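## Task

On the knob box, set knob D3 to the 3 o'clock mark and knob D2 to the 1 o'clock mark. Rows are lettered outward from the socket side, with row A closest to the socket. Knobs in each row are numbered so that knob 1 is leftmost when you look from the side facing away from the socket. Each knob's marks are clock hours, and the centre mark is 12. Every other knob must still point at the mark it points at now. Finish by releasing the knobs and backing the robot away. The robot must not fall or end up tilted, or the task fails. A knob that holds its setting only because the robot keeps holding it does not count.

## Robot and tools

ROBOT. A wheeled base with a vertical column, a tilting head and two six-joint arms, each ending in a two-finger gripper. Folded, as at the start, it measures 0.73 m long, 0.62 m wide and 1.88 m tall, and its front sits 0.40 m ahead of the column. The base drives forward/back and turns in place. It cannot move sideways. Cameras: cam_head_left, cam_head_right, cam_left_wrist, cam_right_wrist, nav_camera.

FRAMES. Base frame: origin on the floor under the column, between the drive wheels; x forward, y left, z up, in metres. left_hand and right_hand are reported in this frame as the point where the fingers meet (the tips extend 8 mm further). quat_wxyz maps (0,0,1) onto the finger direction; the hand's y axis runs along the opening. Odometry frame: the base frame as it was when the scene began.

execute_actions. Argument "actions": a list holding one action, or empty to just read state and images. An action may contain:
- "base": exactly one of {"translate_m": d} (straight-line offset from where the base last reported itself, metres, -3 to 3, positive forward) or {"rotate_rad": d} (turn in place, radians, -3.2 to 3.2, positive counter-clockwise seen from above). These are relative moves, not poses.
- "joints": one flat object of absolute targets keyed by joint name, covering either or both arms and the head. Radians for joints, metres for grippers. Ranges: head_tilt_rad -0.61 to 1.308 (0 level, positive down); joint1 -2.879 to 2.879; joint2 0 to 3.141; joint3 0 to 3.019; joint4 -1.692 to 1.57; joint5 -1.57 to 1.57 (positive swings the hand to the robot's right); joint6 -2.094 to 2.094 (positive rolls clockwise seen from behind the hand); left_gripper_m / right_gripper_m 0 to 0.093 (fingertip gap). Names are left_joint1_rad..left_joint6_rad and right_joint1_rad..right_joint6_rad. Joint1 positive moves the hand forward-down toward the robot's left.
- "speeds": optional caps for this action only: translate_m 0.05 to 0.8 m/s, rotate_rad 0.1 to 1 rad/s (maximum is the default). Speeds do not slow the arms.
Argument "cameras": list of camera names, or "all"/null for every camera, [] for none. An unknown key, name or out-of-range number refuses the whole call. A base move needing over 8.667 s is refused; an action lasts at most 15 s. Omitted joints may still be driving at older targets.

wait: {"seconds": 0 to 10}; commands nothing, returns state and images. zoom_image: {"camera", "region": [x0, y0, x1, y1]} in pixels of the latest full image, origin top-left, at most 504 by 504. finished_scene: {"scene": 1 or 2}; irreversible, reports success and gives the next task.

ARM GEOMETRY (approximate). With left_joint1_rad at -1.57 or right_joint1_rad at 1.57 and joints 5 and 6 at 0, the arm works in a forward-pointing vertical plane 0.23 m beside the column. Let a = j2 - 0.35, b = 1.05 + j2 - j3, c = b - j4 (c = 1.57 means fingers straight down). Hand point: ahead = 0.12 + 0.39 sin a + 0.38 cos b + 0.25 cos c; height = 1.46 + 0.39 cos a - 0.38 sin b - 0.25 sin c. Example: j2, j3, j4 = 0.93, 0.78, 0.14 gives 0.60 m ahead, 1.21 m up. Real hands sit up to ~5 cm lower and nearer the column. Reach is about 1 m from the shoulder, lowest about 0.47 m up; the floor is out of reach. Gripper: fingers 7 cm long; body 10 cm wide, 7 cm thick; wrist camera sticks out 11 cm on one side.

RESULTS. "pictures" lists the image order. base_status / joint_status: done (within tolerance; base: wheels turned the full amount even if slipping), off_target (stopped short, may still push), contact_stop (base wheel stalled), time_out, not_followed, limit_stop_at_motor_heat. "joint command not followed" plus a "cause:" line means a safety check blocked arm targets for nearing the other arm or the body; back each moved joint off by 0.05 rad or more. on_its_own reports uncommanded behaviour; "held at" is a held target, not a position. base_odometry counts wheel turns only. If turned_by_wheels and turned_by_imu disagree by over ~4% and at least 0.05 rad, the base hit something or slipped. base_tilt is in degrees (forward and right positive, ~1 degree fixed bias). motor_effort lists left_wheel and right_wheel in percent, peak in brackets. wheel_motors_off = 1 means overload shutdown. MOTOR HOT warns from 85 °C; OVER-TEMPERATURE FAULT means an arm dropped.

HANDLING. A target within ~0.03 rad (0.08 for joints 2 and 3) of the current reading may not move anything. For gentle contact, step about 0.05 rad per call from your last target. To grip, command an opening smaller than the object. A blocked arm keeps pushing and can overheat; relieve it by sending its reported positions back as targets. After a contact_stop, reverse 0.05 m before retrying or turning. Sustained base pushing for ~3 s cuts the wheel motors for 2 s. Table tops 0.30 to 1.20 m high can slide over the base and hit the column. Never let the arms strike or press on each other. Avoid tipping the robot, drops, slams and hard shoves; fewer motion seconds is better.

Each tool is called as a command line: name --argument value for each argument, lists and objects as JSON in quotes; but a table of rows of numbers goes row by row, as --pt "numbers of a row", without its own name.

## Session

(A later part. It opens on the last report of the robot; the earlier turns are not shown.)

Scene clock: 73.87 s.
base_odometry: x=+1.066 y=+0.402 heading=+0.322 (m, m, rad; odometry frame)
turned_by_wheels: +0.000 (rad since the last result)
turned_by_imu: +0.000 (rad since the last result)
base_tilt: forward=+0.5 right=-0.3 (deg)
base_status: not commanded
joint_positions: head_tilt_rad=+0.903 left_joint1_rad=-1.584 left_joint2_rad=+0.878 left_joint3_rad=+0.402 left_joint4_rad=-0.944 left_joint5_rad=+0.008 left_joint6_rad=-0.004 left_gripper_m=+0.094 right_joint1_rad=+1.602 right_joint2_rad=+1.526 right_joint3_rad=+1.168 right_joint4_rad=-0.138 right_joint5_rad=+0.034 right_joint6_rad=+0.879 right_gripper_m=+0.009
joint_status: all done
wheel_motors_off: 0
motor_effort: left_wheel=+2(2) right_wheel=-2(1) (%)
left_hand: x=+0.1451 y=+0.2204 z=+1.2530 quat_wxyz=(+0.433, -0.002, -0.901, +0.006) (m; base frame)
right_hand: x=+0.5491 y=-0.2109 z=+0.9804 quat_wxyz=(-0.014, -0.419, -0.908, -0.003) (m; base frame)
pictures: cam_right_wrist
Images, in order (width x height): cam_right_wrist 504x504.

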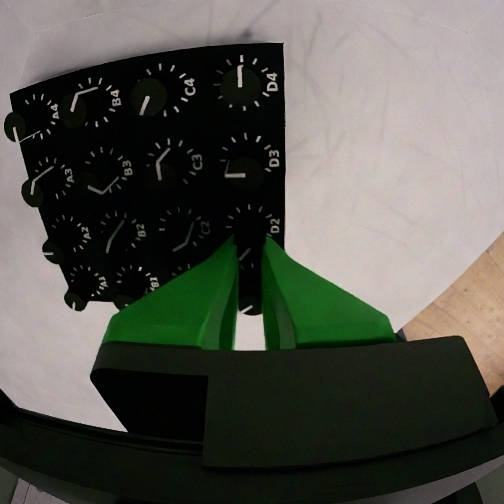

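execute_actions --actions '[{"joints":{"right_joint6_rad":0.0}}]' --cameras '[]'

execute_actions --actions '[{"joints":{"right_gripper_m":0.022,"right_joint2_rad":1.49,"right_joint4_rad":-0.17}}]' --cameras '["cam_right_wrist"]'

Scene clock: 78.37 s.
base_odometry: x=+1.066 y=+0.402 heading=+0.322 (m, m, rad; odometry frame)
turned_by_wheels: +0.000 (rad since the last result)
turned_by_imu: +0.000 (rad since the last result)
base_tilt: forward=+0.3 right=-0.3 (deg)
base_status: not commanded
joint_positions: head_tilt_rad=+0.903 left_joint1_rad=-1.584 left_joint2_rad=+0.878 left_joint3_rad=+0.402 left_joint4_rad=-0.944 left_joint5_rad=+0.008 left_joint6_rad=-0.004 left_gripper_m=+0.094 right_joint1_rad=+1.602 right_joint2_rad=+1.526 right_joint3_rad=+1.168 right_joint4_rad=-0.136 right_joint5_rad=+0.034 right_joint6_rad=+0.022 right_gripper_m=+0.009
joint_status: all done
wheel_motors_off: 0
motor_effort: left_wheel=+2(2) right_wheel=-2(2) (%)
left_hand: x=+0.1451 y=+0.2204 z=+1.2530 quat_wxyz=(+0.433, -0.002, -0.901, +0.006) (m; base frame)
right_hand: x=+0.5497 y=-0.2108 z=+0.9805 quat_wxyz=(-0.015, -0.004, -1.000, +0.003) (m; base frame)
pictures: none
No camera images: the call's "cameras" was empty. Leave "cameras" out to get every camera's image.

Scene clock: 78.90 s.
base_odometry: x=+1.066 y=+0.402 heading=+0.322 (m, m, rad; odometry frame)
turned_by_wheels: +0.000 (rad since the last result)
turned_by_imu: +0.000 (rad since the last result)
base_tilt: forward=+0.5 right=-0.4 (deg)
base_status: not commanded
joint_positions: head_tilt_rad=+0.903 left_joint1_rad=-1.584 left_joint2_rad=+0.878 left_joint3_rad=+0.402 left_joint4_rad=-0.944 left_joint5_rad=+0.008 left_joint6_rad=-0.004 left_gripper_m=+0.094 right_joint1_rad=+1.602 right_joint2_rad=+1.518 right_joint3_rad=+1.168 right_joint4_rad=-0.165 right_joint5_rad=+0.034 right_joint6_rad=+0.015 right_gripper_m=+0.022
joint_status: all done
wheel_motors_off: 0
motor_effort: left_wheel=+2(2) right_wheel=-2(2) (%)
left_hand: x=+0.1451 y=+0.2204 z=+1.2530 quat_wxyz=(+0.433, -0.002, -0.901, +0.006) (m; base frame)
right_hand: x=+0.5465 y=-0.2110 z=+0.9837 quat_wxyz=(-0.004, +0.000, -1.000, +0.003) (m; base frame)
pictures: cam_right_wrist
Images, in order (width x height): cam_right_wrist 504x504.

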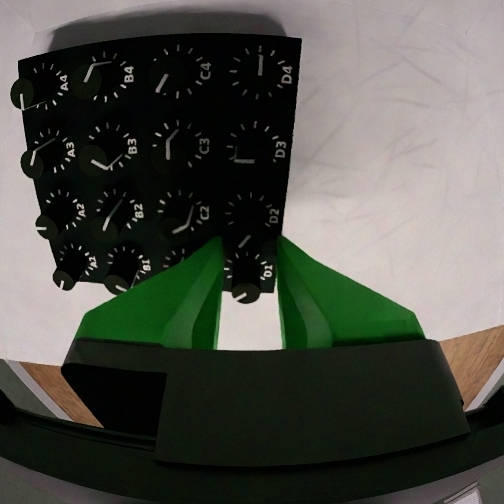

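execute_actions --actions '[{"joints":{"right_joint2_rad":1.475},"base":{"translate_m":0.01}}]' --cameras '["cam_right_wrist"]'

execute_actions --actions '[{"joints":{"right_gripper_m":0.004}}]' --cameras '[]'

execute_actions --actions '[{"joints":{"right_joint6_rad":0.7}}]' --cameras '["cam_right_wrist"]'

Scene clock: 83.67 s.
base_odometry: x=+1.075 y=+0.405 heading=+0.323 (m, m, rad; odometry frame)
turned_by_wheels: +0.001 (rad since the last result)
turned_by_imu: +0.001 (rad since the last result)
base_tilt: forward=+0.4 right=-0.3 (deg)
base_status: done
joint_positions: head_tilt_rad=+0.903 left_joint1_rad=-1.584 left_joint2_rad=+0.878 left_joint3_rad=+0.404 left_joint4_rad=-0.944 left_joint5_rad=+0.008 left_joint6_rad=-0.004 left_gripper_m=+0.094 right_joint1_rad=+1.602 right_joint2_rad=+1.498 right_joint3_rad=+1.173 right_joint4_rad=-0.168 right_joint5_rad=+0.034 right_joint6_rad=+0.014 right_gripper_m=+0.022
joint_status: all done
wheel_motors_off: 0
motor_effort: left_wheel=+1(64) right_wheel=+0(35) (%)
left_hand: x=+0.1464 y=+0.2204 z=+1.2526 quat_wxyz=(+0.432, -0.002, -0.902, +0.006) (m; base frame)
right_hand: x=+0.5578 y=-0.2111 z=+0.9925 quat_wxyz=(-0.015, +0.000, -1.000, +0.003) (m; base frame)
pictures: cam_right_wrist
Images, in order (width x height): cam_right_wrist 504x504.

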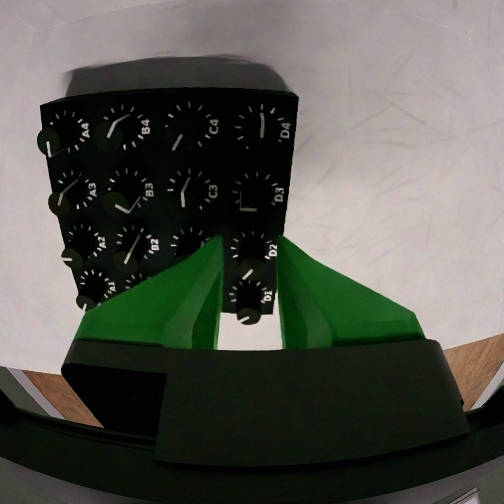

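Scene clock: 84.13 s.
base_odometry: x=+1.075 y=+0.405 heading=+0.323 (m, m, rad; odometry frame)
turned_by_wheels: +0.000 (rad since the last result)
turned_by_imu: +0.000 (rad since the last result)
base_tilt: forward=+0.4 right=-0.3 (deg)
base_status: not commanded
joint_positions: head_tilt_rad=+0.903 left_joint1_rad=-1.584 left_joint2_rad=+0.878 left_joint3_rad=+0.404 left_joint4_rad=-0.944 left_joint5_rad=+0.008 left_joint6_rad=-0.004 left_gripper_m=+0.094 right_joint1_rad=+1.602 right_joint2_rad=+1.498 right_joint3_rad=+1.173 right_joint4_rad=-0.168 right_joint5_rad=+0.034 right_joint6_rad=+0.014 right_gripper_m=+0.009
joint_status: right_gripper_m off_target (ended at +0.009, target +0.004)
wheel_motors_off: 0
motor_effort: left_wheel=+2(2) right_wheel=+0(0) (%)
left_hand: x=+0.1464 y=+0.2204 z=+1.2526 quat_wxyz=(+0.432, -0.002, -0.902, +0.006) (m; base frame)
right_hand: x=+0.5578 y=-0.2111 z=+0.9925 quat_wxyz=(-0.015, +0.001, -1.000, +0.003) (m; base frame)
pictures: none
No camera images: the call's "cameras" was empty. Leave "cameras" out to get every camera's image.

Scene clock: 85.37 s.
base_odometry: x=+1.075 y=+0.405 heading=+0.323 (m, m, rad; odometry frame)
turned_by_wheels: +0.000 (rad since the last result)
turned_by_imu: +0.000 (rad since the last result)
base_tilt: forward=+0.5 right=-0.2 (deg)
base_status: not commanded
joint_positions: head_tilt_rad=+0.903 left_joint1_rad=-1.584 left_joint2_rad=+0.878 left_joint3_rad=+0.404 left_joint4_rad=-0.944 left_joint5_rad=+0.008 left_joint6_rad=-0.004 left_gripper_m=+0.094 right_joint1_rad=+1.602 right_joint2_rad=+1.498 right_joint3_rad=+1.173 right_joint4_rad=-0.168 right_joint5_rad=+0.034 right_joint6_rad=+0.685 right_gripper_m=+0.009
joint_status: all done
wheel_motors_off: 0
motor_effort: left_wheel=+3(2) right_wheel=+0(0) (%)
left_hand: x=+0.1464 y=+0.2204 z=+1.2526 quat_wxyz=(+0.432, -0.002, -0.902, +0.006) (m; base frame)
right_hand: x=+0.5578 y=-0.2111 z=+0.9925 quat_wxyz=(-0.015, -0.329, -0.944, -0.002) (m; base frame)
pictures: cam_right_wrist
Images, in order (width x height): cam_right_wrist 504x504.

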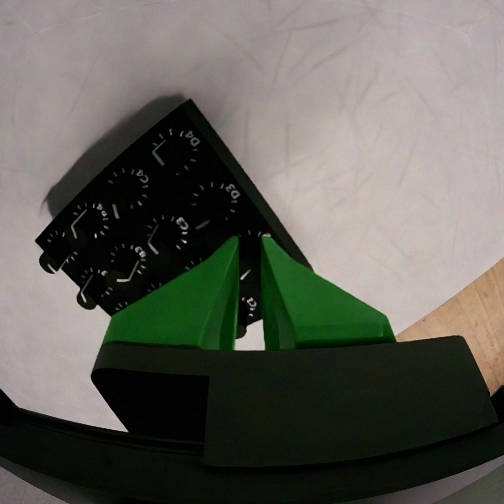

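Works. It was at about 10 o'clock, so the total turn is about 1.55.

execute_actions --actions '[{"joints":{"right_joint6_rad":1.55}}]' --cameras '[]'

execute_actions --actions '[{"joints":{"right_gripper_m":0.02}}]' --cameras '[]'

execute_actions --actions '[{"joints":{"right_joint2_rad":1.43,"right_joint4_rad":-0.24}}]' --cameras '[]'

execute_actions --actions '[{"joints":{"right_joint6_rad":0.0,"right_gripper_m":0.024}}]' --cameras '["cam_right_wrist"]'

Scene clock: 92.63 s.
base_odometry: x=+1.075 y=+0.405 heading=+0.323 (m, m, rad; odometry frame)
turned_by_wheels: +0.000 (rad since the last result)
turned_by_imu: +0.000 (rad since the last result)
base_tilt: forward=+0.5 right=-0.2 (deg)
base_status: not commanded
joint_positions: head_tilt_rad=+0.903 left_joint1_rad=-1.584 left_joint2_rad=+0.878 left_joint3_rad=+0.404 left_joint4_rad=-0.944 left_joint5_rad=+0.008 left_joint6_rad=-0.004 left_gripper_m=+0.094 right_joint1_rad=+1.602 right_joint2_rad=+1.498 right_joint3_rad=+1.173 right_joint4_rad=-0.173 right_joint5_rad=+0.034 right_joint6_rad=+1.535 right_gripper_m=+0.009
joint_status: all done
wheel_motors_off: 0
motor_effort: left_wheel=+2(2) right_wheel=+0(0) (%)
left_hand: x=+0.1464 y=+0.2204 z=+1.2526 quat_wxyz=(+0.432, -0.002, -0.902, +0.006) (m; base frame)
right_hand: x=+0.5564 y=-0.2111 z=+0.9925 quat_wxyz=(-0.011, -0.689, -0.725, -0.006) (m; base frame)
pictures: none
No camera images: the call's "cameras" was empty. Leave "cameras" out to get every camera's image.

Scene clock: 93.10 s.
base_odometry: x=+1.075 y=+0.405 heading=+0.323 (m, m, rad; odometry frame)
turned_by_wheels: +0.000 (rad since the last result)
turned_by_imu: +0.000 (rad since the last result)
base_tilt: forward=+0.4 right=-0.3 (deg)
base_status: not commanded
joint_positions: head_tilt_rad=+0.903 left_joint1_rad=-1.584 left_joint2_rad=+0.878 left_joint3_rad=+0.404 left_joint4_rad=-0.944 left_joint5_rad=+0.008 left_joint6_rad=-0.004 left_gripper_m=+0.094 right_joint1_rad=+1.602 right_joint2_rad=+1.498 right_joint3_rad=+1.173 right_joint4_rad=-0.173 right_joint5_rad=+0.034 right_joint6_rad=+1.536 right_gripper_m=+0.020
joint_status: all done
wheel_motors_off: 0
motor_effort: left_wheel=+2(3) right_wheel=-1(1) (%)
left_hand: x=+0.1464 y=+0.2204 z=+1.2526 quat_wxyz=(+0.432, -0.002, -0.902, +0.006) (m; base frame)
right_hand: x=+0.5564 y=-0.2111 z=+0.9925 quat_wxyz=(-0.011, -0.689, -0.724, -0.006) (m; base frame)
pictures: none
No camera images: the call's "cameras" was empty. Leave "cameras" out to get every camera's image.

Scene clock: 93.80 s.
base_odometry: x=+1.075 y=+0.405 heading=+0.323 (m, m, rad; odometry frame)
turned_by_wheels: +0.000 (rad since the last result)
turned_by_imu: +0.000 (rad since the last result)
base_tilt: forward=+0.4 right=-0.3 (deg)
base_status: not commanded
joint_positions: head_tilt_rad=+0.903 left_joint1_rad=-1.584 left_joint2_rad=+0.878 left_joint3_rad=+0.404 left_joint4_rad=-0.944 left_joint5_rad=+0.008 left_joint6_rad=-0.004 left_gripper_m=+0.094 right_joint1_rad=+1.602 right_joint2_rad=+1.446 right_joint3_rad=+1.173 right_joint4_rad=-0.235 right_joint5_rad=+0.034 right_joint6_rad=+1.536 right_gripper_m=+0.020
joint_status: all done
wheel_motors_off: 0
motor_effort: left_wheel=+3(3) right_wheel=-1(1) (%)
left_hand: x=+0.1464 y=+0.2204 z=+1.2526 quat_wxyz=(+0.432, -0.002, -0.902, +0.006) (m; base frame)
right_hand: x=+0.5647 y=-0.2116 z=+1.0149 quat_wxyz=(-0.008, -0.689, -0.724, -0.003) (m; base frame)
pictures: none
No camera images: the call's "cameras" was empty. Leave "cameras" out to get every camera's image.

Scene clock: 95.53 s.
base_odometry: x=+1.075 y=+0.405 heading=+0.323 (m, m, rad; odometry frame)
turned_by_wheels: +0.000 (rad since the last result)
turned_by_imu: +0.000 (rad since the last result)
base_tilt: forward=+0.5 right=-0.3 (deg)
base_status: not commanded
joint_positions: head_tilt_rad=+0.903 left_joint1_rad=-1.584 left_joint2_rad=+0.878 left_joint3_rad=+0.404 left_joint4_rad=-0.944 left_joint5_rad=+0.008 left_joint6_rad=-0.004 left_gripper_m=+0.094 right_joint1_rad=+1.602 right_joint2_rad=+1.446 right_joint3_rad=+1.173 right_joint4_rad=-0.235 right_joint5_rad=+0.034 right_joint6_rad=+0.013 right_gripper_m=+0.024
joint_status: all done
wheel_motors_off: 0
motor_effort: left_wheel=+3(4) right_wheel=-1(1) (%)
left_hand: x=+0.1464 y=+0.2204 z=+1.2526 quat_wxyz=(+0.432, -0.002, -0.902, +0.006) (m; base frame)
right_hand: x=+0.5647 y=-0.2116 z=+1.0149 quat_wxyz=(-0.007, +0.001, -1.000, +0.003) (m; base frame)
pictures: cam_right_wrist
Images, in order (width x height): cam_right_wrist 504x504.

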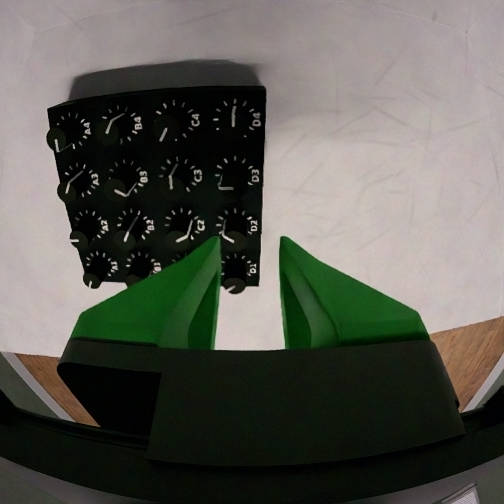

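execute_actions --actions '[{"base":{"rotate_rad":0.016}}]' --cameras '[]'

execute_actions --actions '[{"base":{"translate_m":0.025}}]' --cameras '[]'

execute_actions --actions '[{"joints":{"right_joint2_rad":1.51,"right_joint4_rad":-0.165}}]' --cameras '["cam_right_wrist"]'

Scene clock: 99.53 s.
base_odometry: x=+1.075 y=+0.406 heading=+0.339 (m, m, rad; odometry frame)
turned_by_wheels: +0.016 (rad since the last result)
turned_by_imu: +0.016 (rad since the last result)
base_tilt: forward=+0.4 right=-0.3 (deg)
base_status: done
joint_positions: head_tilt_rad=+0.903 left_joint1_rad=-1.584 left_joint2_rad=+0.878 left_joint3_rad=+0.404 left_joint4_rad=-0.944 left_joint5_rad=+0.008 left_joint6_rad=-0.004 left_gripper_m=+0.094 right_joint1_rad=+1.602 right_joint2_rad=+1.446 right_joint3_rad=+1.173 right_joint4_rad=-0.235 right_joint5_rad=+0.034 right_joint6_rad=+0.013 right_gripper_m=+0.024
joint_status: not commanded
wheel_motors_off: 0
motor_effort: left_wheel=-1(18) right_wheel=+0(15) (%)
left_hand: x=+0.1464 y=+0.2204 z=+1.2526 quat_wxyz=(+0.432, -0.002, -0.902, +0.006) (m; base frame)
right_hand: x=+0.5647 y=-0.2120 z=+1.0149 quat_wxyz=(-0.007, +0.001, -1.000, +0.004) (m; base frame)
pictures: none
No camera images: the call's "cameras" was empty. Leave "cameras" out to get every camera's image.

Scene clock: 100.70 s.
base_odometry: x=+1.099 y=+0.414 heading=+0.339 (m, m, rad; odometry frame)
turned_by_wheels: +0.000 (rad since the last result)
turned_by_imu: +0.000 (rad since the last result)
base_tilt: forward=+0.4 right=-0.2 (deg)
base_status: done
joint_positions: head_tilt_rad=+0.903 left_joint1_rad=-1.584 left_joint2_rad=+0.878 left_joint3_rad=+0.402 left_joint4_rad=-0.944 left_joint5_rad=+0.008 left_joint6_rad=-0.004 left_gripper_m=+0.094 right_joint1_rad=+1.602 right_joint2_rad=+1.444 right_joint3_rad=+1.176 right_joint4_rad=-0.237 right_joint5_rad=+0.034 right_joint6_rad=+0.013 right_gripper_m=+0.024
joint_status: not commanded
wheel_motors_off: 0
motor_effort: left_wheel=+1(53) right_wheel=+1(43) (%)
left_hand: x=+0.1453 y=+0.2204 z=+1.2530 quat_wxyz=(+0.433, -0.002, -0.901, +0.006) (m; base frame)
right_hand: x=+0.5675 y=-0.2120 z=+1.0162 quat_wxyz=(-0.010, +0.001, -1.000, +0.004) (m; base frame)
pictures: none
No camera images: the call's "cameras" was empty. Leave "cameras" out to get every camera's image.

Scene clock: 101.47 s.
base_odometry: x=+1.099 y=+0.414 heading=+0.339 (m, m, rad; odometry frame)
turned_by_wheels: +0.000 (rad since the last result)
turned_by_imu: +0.000 (rad since the last result)
base_tilt: forward=+0.4 right=-0.3 (deg)
base_status: not commanded
joint_positions: head_tilt_rad=+0.903 left_joint1_rad=-1.584 left_joint2_rad=+0.878 left_joint3_rad=+0.402 left_joint4_rad=-0.944 left_joint5_rad=+0.008 left_joint6_rad=-0.004 left_gripper_m=+0.094 right_joint1_rad=+1.602 right_joint2_rad=+1.492 right_joint3_rad=+1.176 right_joint4_rad=-0.170 right_joint5_rad=+0.034 right_joint6_rad=+0.013 right_gripper_m=+0.024
joint_status: all done
wheel_motors_off: 0
motor_effort: left_wheel=+1(1) right_wheel=+1(1) (%)
left_hand: x=+0.1453 y=+0.2204 z=+1.2530 quat_wxyz=(+0.433, -0.002, -0.901, +0.006) (m; base frame)
right_hand: x=+0.5625 y=-0.2116 z=+0.9956 quat_wxyz=(-0.019, +0.001, -1.000, +0.003) (m; base frame)
pictures: cam_right_wrist
Images, in order (width x height): cam_right_wrist 504x504.

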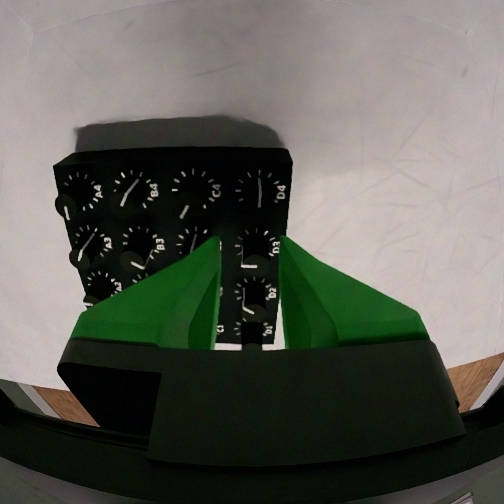

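execute_actions --actions '[{"joints":{"right_joint2_rad":1.53}}]' --cameras '["cam_right_wrist"]'

execute_actions --actions '[{"joints":{"right_gripper_m":0.004}}]' --cameras '[]'

execute_actions --actions '[{"joints":{"right_joint6_rad":1.6}}]' --cameras '[]'

execute_actions --actions '[{"joints":{"right_gripper_m":0.02}}]' --cameras '[]'

execute_actions --actions '[{"joints":{"right_joint2_rad":1.42,"right_joint4_rad":-0.25}}]' --cameras '[]'

execute_actions --actions '[{"joints":{"right_joint6_rad":0.0,"right_joint2_rad":1.33,"right_joint4_rad":-0.33},"base":{"translate_m":-0.1}}]' --cameras '["cam_right_wrist"]'

zoom_image --camera "cam_right_wrist" --region '[60,20,320,280]'

Scene clock: 108.87 s.
base_odometry: x=+1.099 y=+0.414 heading=+0.339 (m, m, rad; odometry frame)
turned_by_wheels: +0.000 (rad since the last result)
turned_by_imu: +0.000 (rad since the last result)
base_tilt: forward=+0.5 right=-0.3 (deg)
base_status: not commanded
joint_positions: head_tilt_rad=+0.903 left_joint1_rad=-1.584 left_joint2_rad=+0.878 left_joint3_rad=+0.402 left_joint4_rad=-0.944 left_joint5_rad=+0.008 left_joint6_rad=-0.004 left_gripper_m=+0.094 right_joint1_rad=+1.602 right_joint2_rad=+1.503 right_joint3_rad=+1.176 right_joint4_rad=-0.170 right_joint5_rad=+0.034 right_joint6_rad=+0.013 right_gripper_m=+0.024
joint_status: all done
wheel_motors_off: 0
motor_effort: left_wheel=+1(1) right_wheel=+1(2) (%)
left_hand: x=+0.1453 y=+0.2204 z=+1.2530 quat_wxyz=(+0.433, -0.002, -0.901, +0.006) (m; base frame)
right_hand: x=+0.5574 y=-0.2115 z=+0.9908 quat_wxyz=(-0.014, +0.001, -1.000, +0.004) (m; base frame)
pictures: cam_right_wrist
Images, in order (width x height): cam_right_wrist 504x504.

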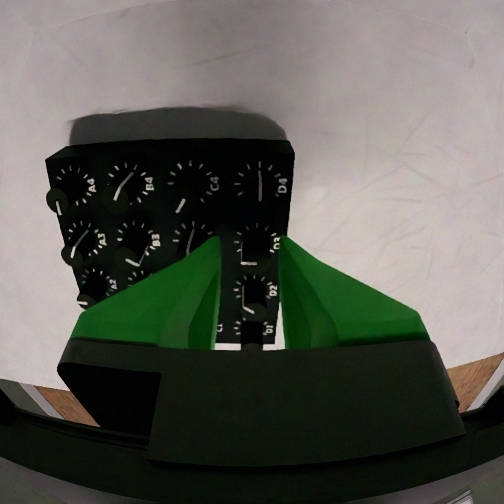

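Scene clock: 109.33 s.
base_odometry: x=+1.099 y=+0.414 heading=+0.339 (m, m, rad; odometry frame)
turned_by_wheels: +0.000 (rad since the last result)
turned_by_imu: +0.000 (rad since the last result)
base_tilt: forward=+0.4 right=-0.3 (deg)
base_status: not commanded
joint_positions: head_tilt_rad=+0.903 left_joint1_rad=-1.584 left_joint2_rad=+0.878 left_joint3_rad=+0.402 left_joint4_rad=-0.944 left_joint5_rad=+0.008 left_joint6_rad=-0.004 left_gripper_m=+0.094 right_joint1_rad=+1.601 right_joint2_rad=+1.503 right_joint3_rad=+1.176 right_joint4_rad=-0.170 right_joint5_rad=+0.035 right_joint6_rad=+0.013 right_gripper_m=+0.009
joint_status: right_gripper_m off_target (ended at +0.009, target +0.004)
wheel_motors_off: 0
motor_effort: left_wheel=+1(1) right_wheel=+1(1) (%)
left_hand: x=+0.1453 y=+0.2204 z=+1.2530 quat_wxyz=(+0.433, -0.002, -0.901, +0.006) (m; base frame)
right_hand: x=+0.5574 y=-0.2119 z=+0.9908 quat_wxyz=(-0.014, +0.001, -1.000, +0.004) (m; base frame)
pictures: none
No camera images: the call's "cameras" was empty. Leave "cameras" out to get every camera's image.

Scene clock: 111.07 s.
base_odometry: x=+1.099 y=+0.414 heading=+0.339 (m, m, rad; odometry frame)
turned_by_wheels: +0.000 (rad since the last result)
turned_by_imu: +0.000 (rad since the last result)
base_tilt: forward=+0.5 right=-0.3 (deg)
base_status: not commanded
joint_positions: head_tilt_rad=+0.903 left_joint1_rad=-1.584 left_joint2_rad=+0.878 left_joint3_rad=+0.402 left_joint4_rad=-0.944 left_joint5_rad=+0.008 left_joint6_rad=-0.004 left_gripper_m=+0.094 right_joint1_rad=+1.601 right_joint2_rad=+1.503 right_joint3_rad=+1.176 right_joint4_rad=-0.172 right_joint5_rad=+0.036 right_joint6_rad=+1.585 right_gripper_m=+0.009
joint_status: all done
wheel_motors_off: 0
motor_effort: left_wheel=+1(1) right_wheel=+1(1) (%)
left_hand: x=+0.1453 y=+0.2204 z=+1.2530 quat_wxyz=(+0.433, -0.002, -0.901, +0.006) (m; base frame)
right_hand: x=+0.5567 y=-0.2121 z=+0.9906 quat_wxyz=(-0.012, -0.707, -0.707, -0.006) (m; base frame)
pictures: none
No camera images: the call's "cameras" was empty. Leave "cameras" out to get every camera's image.

Scene clock: 111.53 s.
base_odometry: x=+1.099 y=+0.414 heading=+0.339 (m, m, rad; odometry frame)
turned_by_wheels: +0.000 (rad since the last result)
turned_by_imu: +0.000 (rad since the last result)
base_tilt: forward=+0.4 right=-0.3 (deg)
base_status: not commanded
joint_positions: head_tilt_rad=+0.903 left_joint1_rad=-1.584 left_joint2_rad=+0.878 left_joint3_rad=+0.402 left_joint4_rad=-0.944 left_joint5_rad=+0.008 left_joint6_rad=-0.004 left_gripper_m=+0.094 right_joint1_rad=+1.601 right_joint2_rad=+1.504 right_joint3_rad=+1.176 right_joint4_rad=-0.172 right_joint5_rad=+0.036 right_joint6_rad=+1.586 right_gripper_m=+0.020
joint_status: all done
wheel_motors_off: 0
motor_effort: left_wheel=+1(1) right_wheel=+1(2) (%)
left_hand: x=+0.1453 y=+0.2204 z=+1.2530 quat_wxyz=(+0.433, -0.002, -0.901, +0.006) (m; base frame)
right_hand: x=+0.5565 y=-0.2121 z=+0.9905 quat_wxyz=(-0.012, -0.707, -0.707, -0.005) (m; base frame)
pictures: none
No camera images: the call's "cameras" was empty. Leave "cameras" out to get every camera's image.

Scene clock: 112.43 s.
base_odometry: x=+1.099 y=+0.414 heading=+0.339 (m, m, rad; odometry frame)
turned_by_wheels: +0.000 (rad since the last result)
turned_by_imu: +0.000 (rad since the last result)
base_tilt: forward=+0.4 right=-0.3 (deg)
base_status: not commanded
joint_positions: head_tilt_rad=+0.903 left_joint1_rad=-1.584 left_joint2_rad=+0.878 left_joint3_rad=+0.402 left_joint4_rad=-0.944 left_joint5_rad=+0.008 left_joint6_rad=-0.004 left_gripper_m=+0.094 right_joint1_rad=+1.601 right_joint2_rad=+1.430 right_joint3_rad=+1.176 right_joint4_rad=-0.247 right_joint5_rad=+0.036 right_joint6_rad=+1.587 right_gripper_m=+0.020
joint_status: all done
wheel_motors_off: 0
motor_effort: left_wheel=+1(1) right_wheel=+1(2) (%)
left_hand: x=+0.1453 y=+0.2204 z=+1.2530 quat_wxyz=(+0.433, -0.002, -0.901, +0.006) (m; base frame)
right_hand: x=+0.5709 y=-0.2126 z=+1.0223 quat_wxyz=(-0.011, -0.708, -0.707, -0.005) (m; base frame)
pictures: none
No camera images: the call's "cameras" was empty. Leave "cameras" out to get every camera's image.

Scene clock: 114.17 s.
base_odometry: x=+1.004 y=+0.381 heading=+0.337 (m, m, rad; odometry frame)
turned_by_wheels: -0.001 (rad since the last result)
turned_by_imu: -0.001 (rad since the last result)
base_tilt: forward=+0.4 right=-0.3 (deg)
base_status: done
joint_positions: head_tilt_rad=+0.903 left_joint1_rad=-1.584 left_joint2_rad=+0.878 left_joint3_rad=+0.397 left_joint4_rad=-0.944 left_joint5_rad=+0.008 left_joint6_rad=-0.004 left_gripper_m=+0.094 right_joint1_rad=+1.601 right_joint2_rad=+1.333 right_joint3_rad=+1.177 right_joint4_rad=-0.326 right_joint5_rad=+0.036 right_joint6_rad=+0.013 right_gripper_m=+0.020
joint_status: all done
wheel_motors_off: 0
motor_effort: left_wheel=-1(48) right_wheel=+1(61) (%)
left_hand: x=+0.1427 y=+0.2205 z=+1.2538 quat_wxyz=(+0.435, -0.002, -0.900, +0.006) (m; base frame)
right_hand: x=+0.5921 y=-0.2135 z=+1.0663 quat_wxyz=(-0.021, +0.001, -1.000, +0.004) (m; base frame)
pictures: cam_right_wrist
Images, in order (width x height): cam_right_wrist 504x504.

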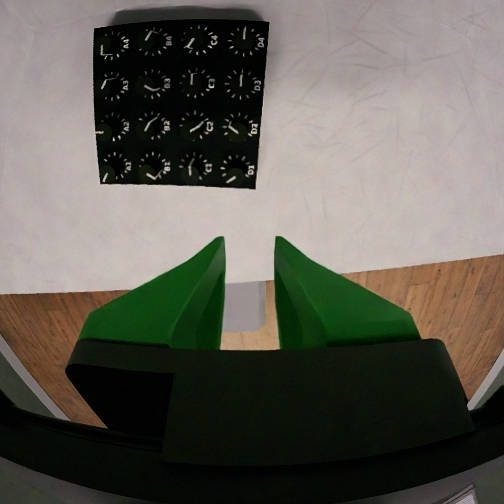

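Region (60, 20, 320, 280) of cam_right_wrist's 504x504 image, scaled by 1.938, with more detail than that image has.

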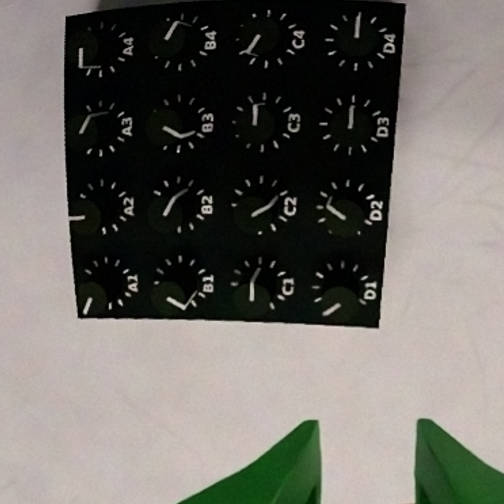

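finished_scene --scene 1

The scene is finished: the task was done.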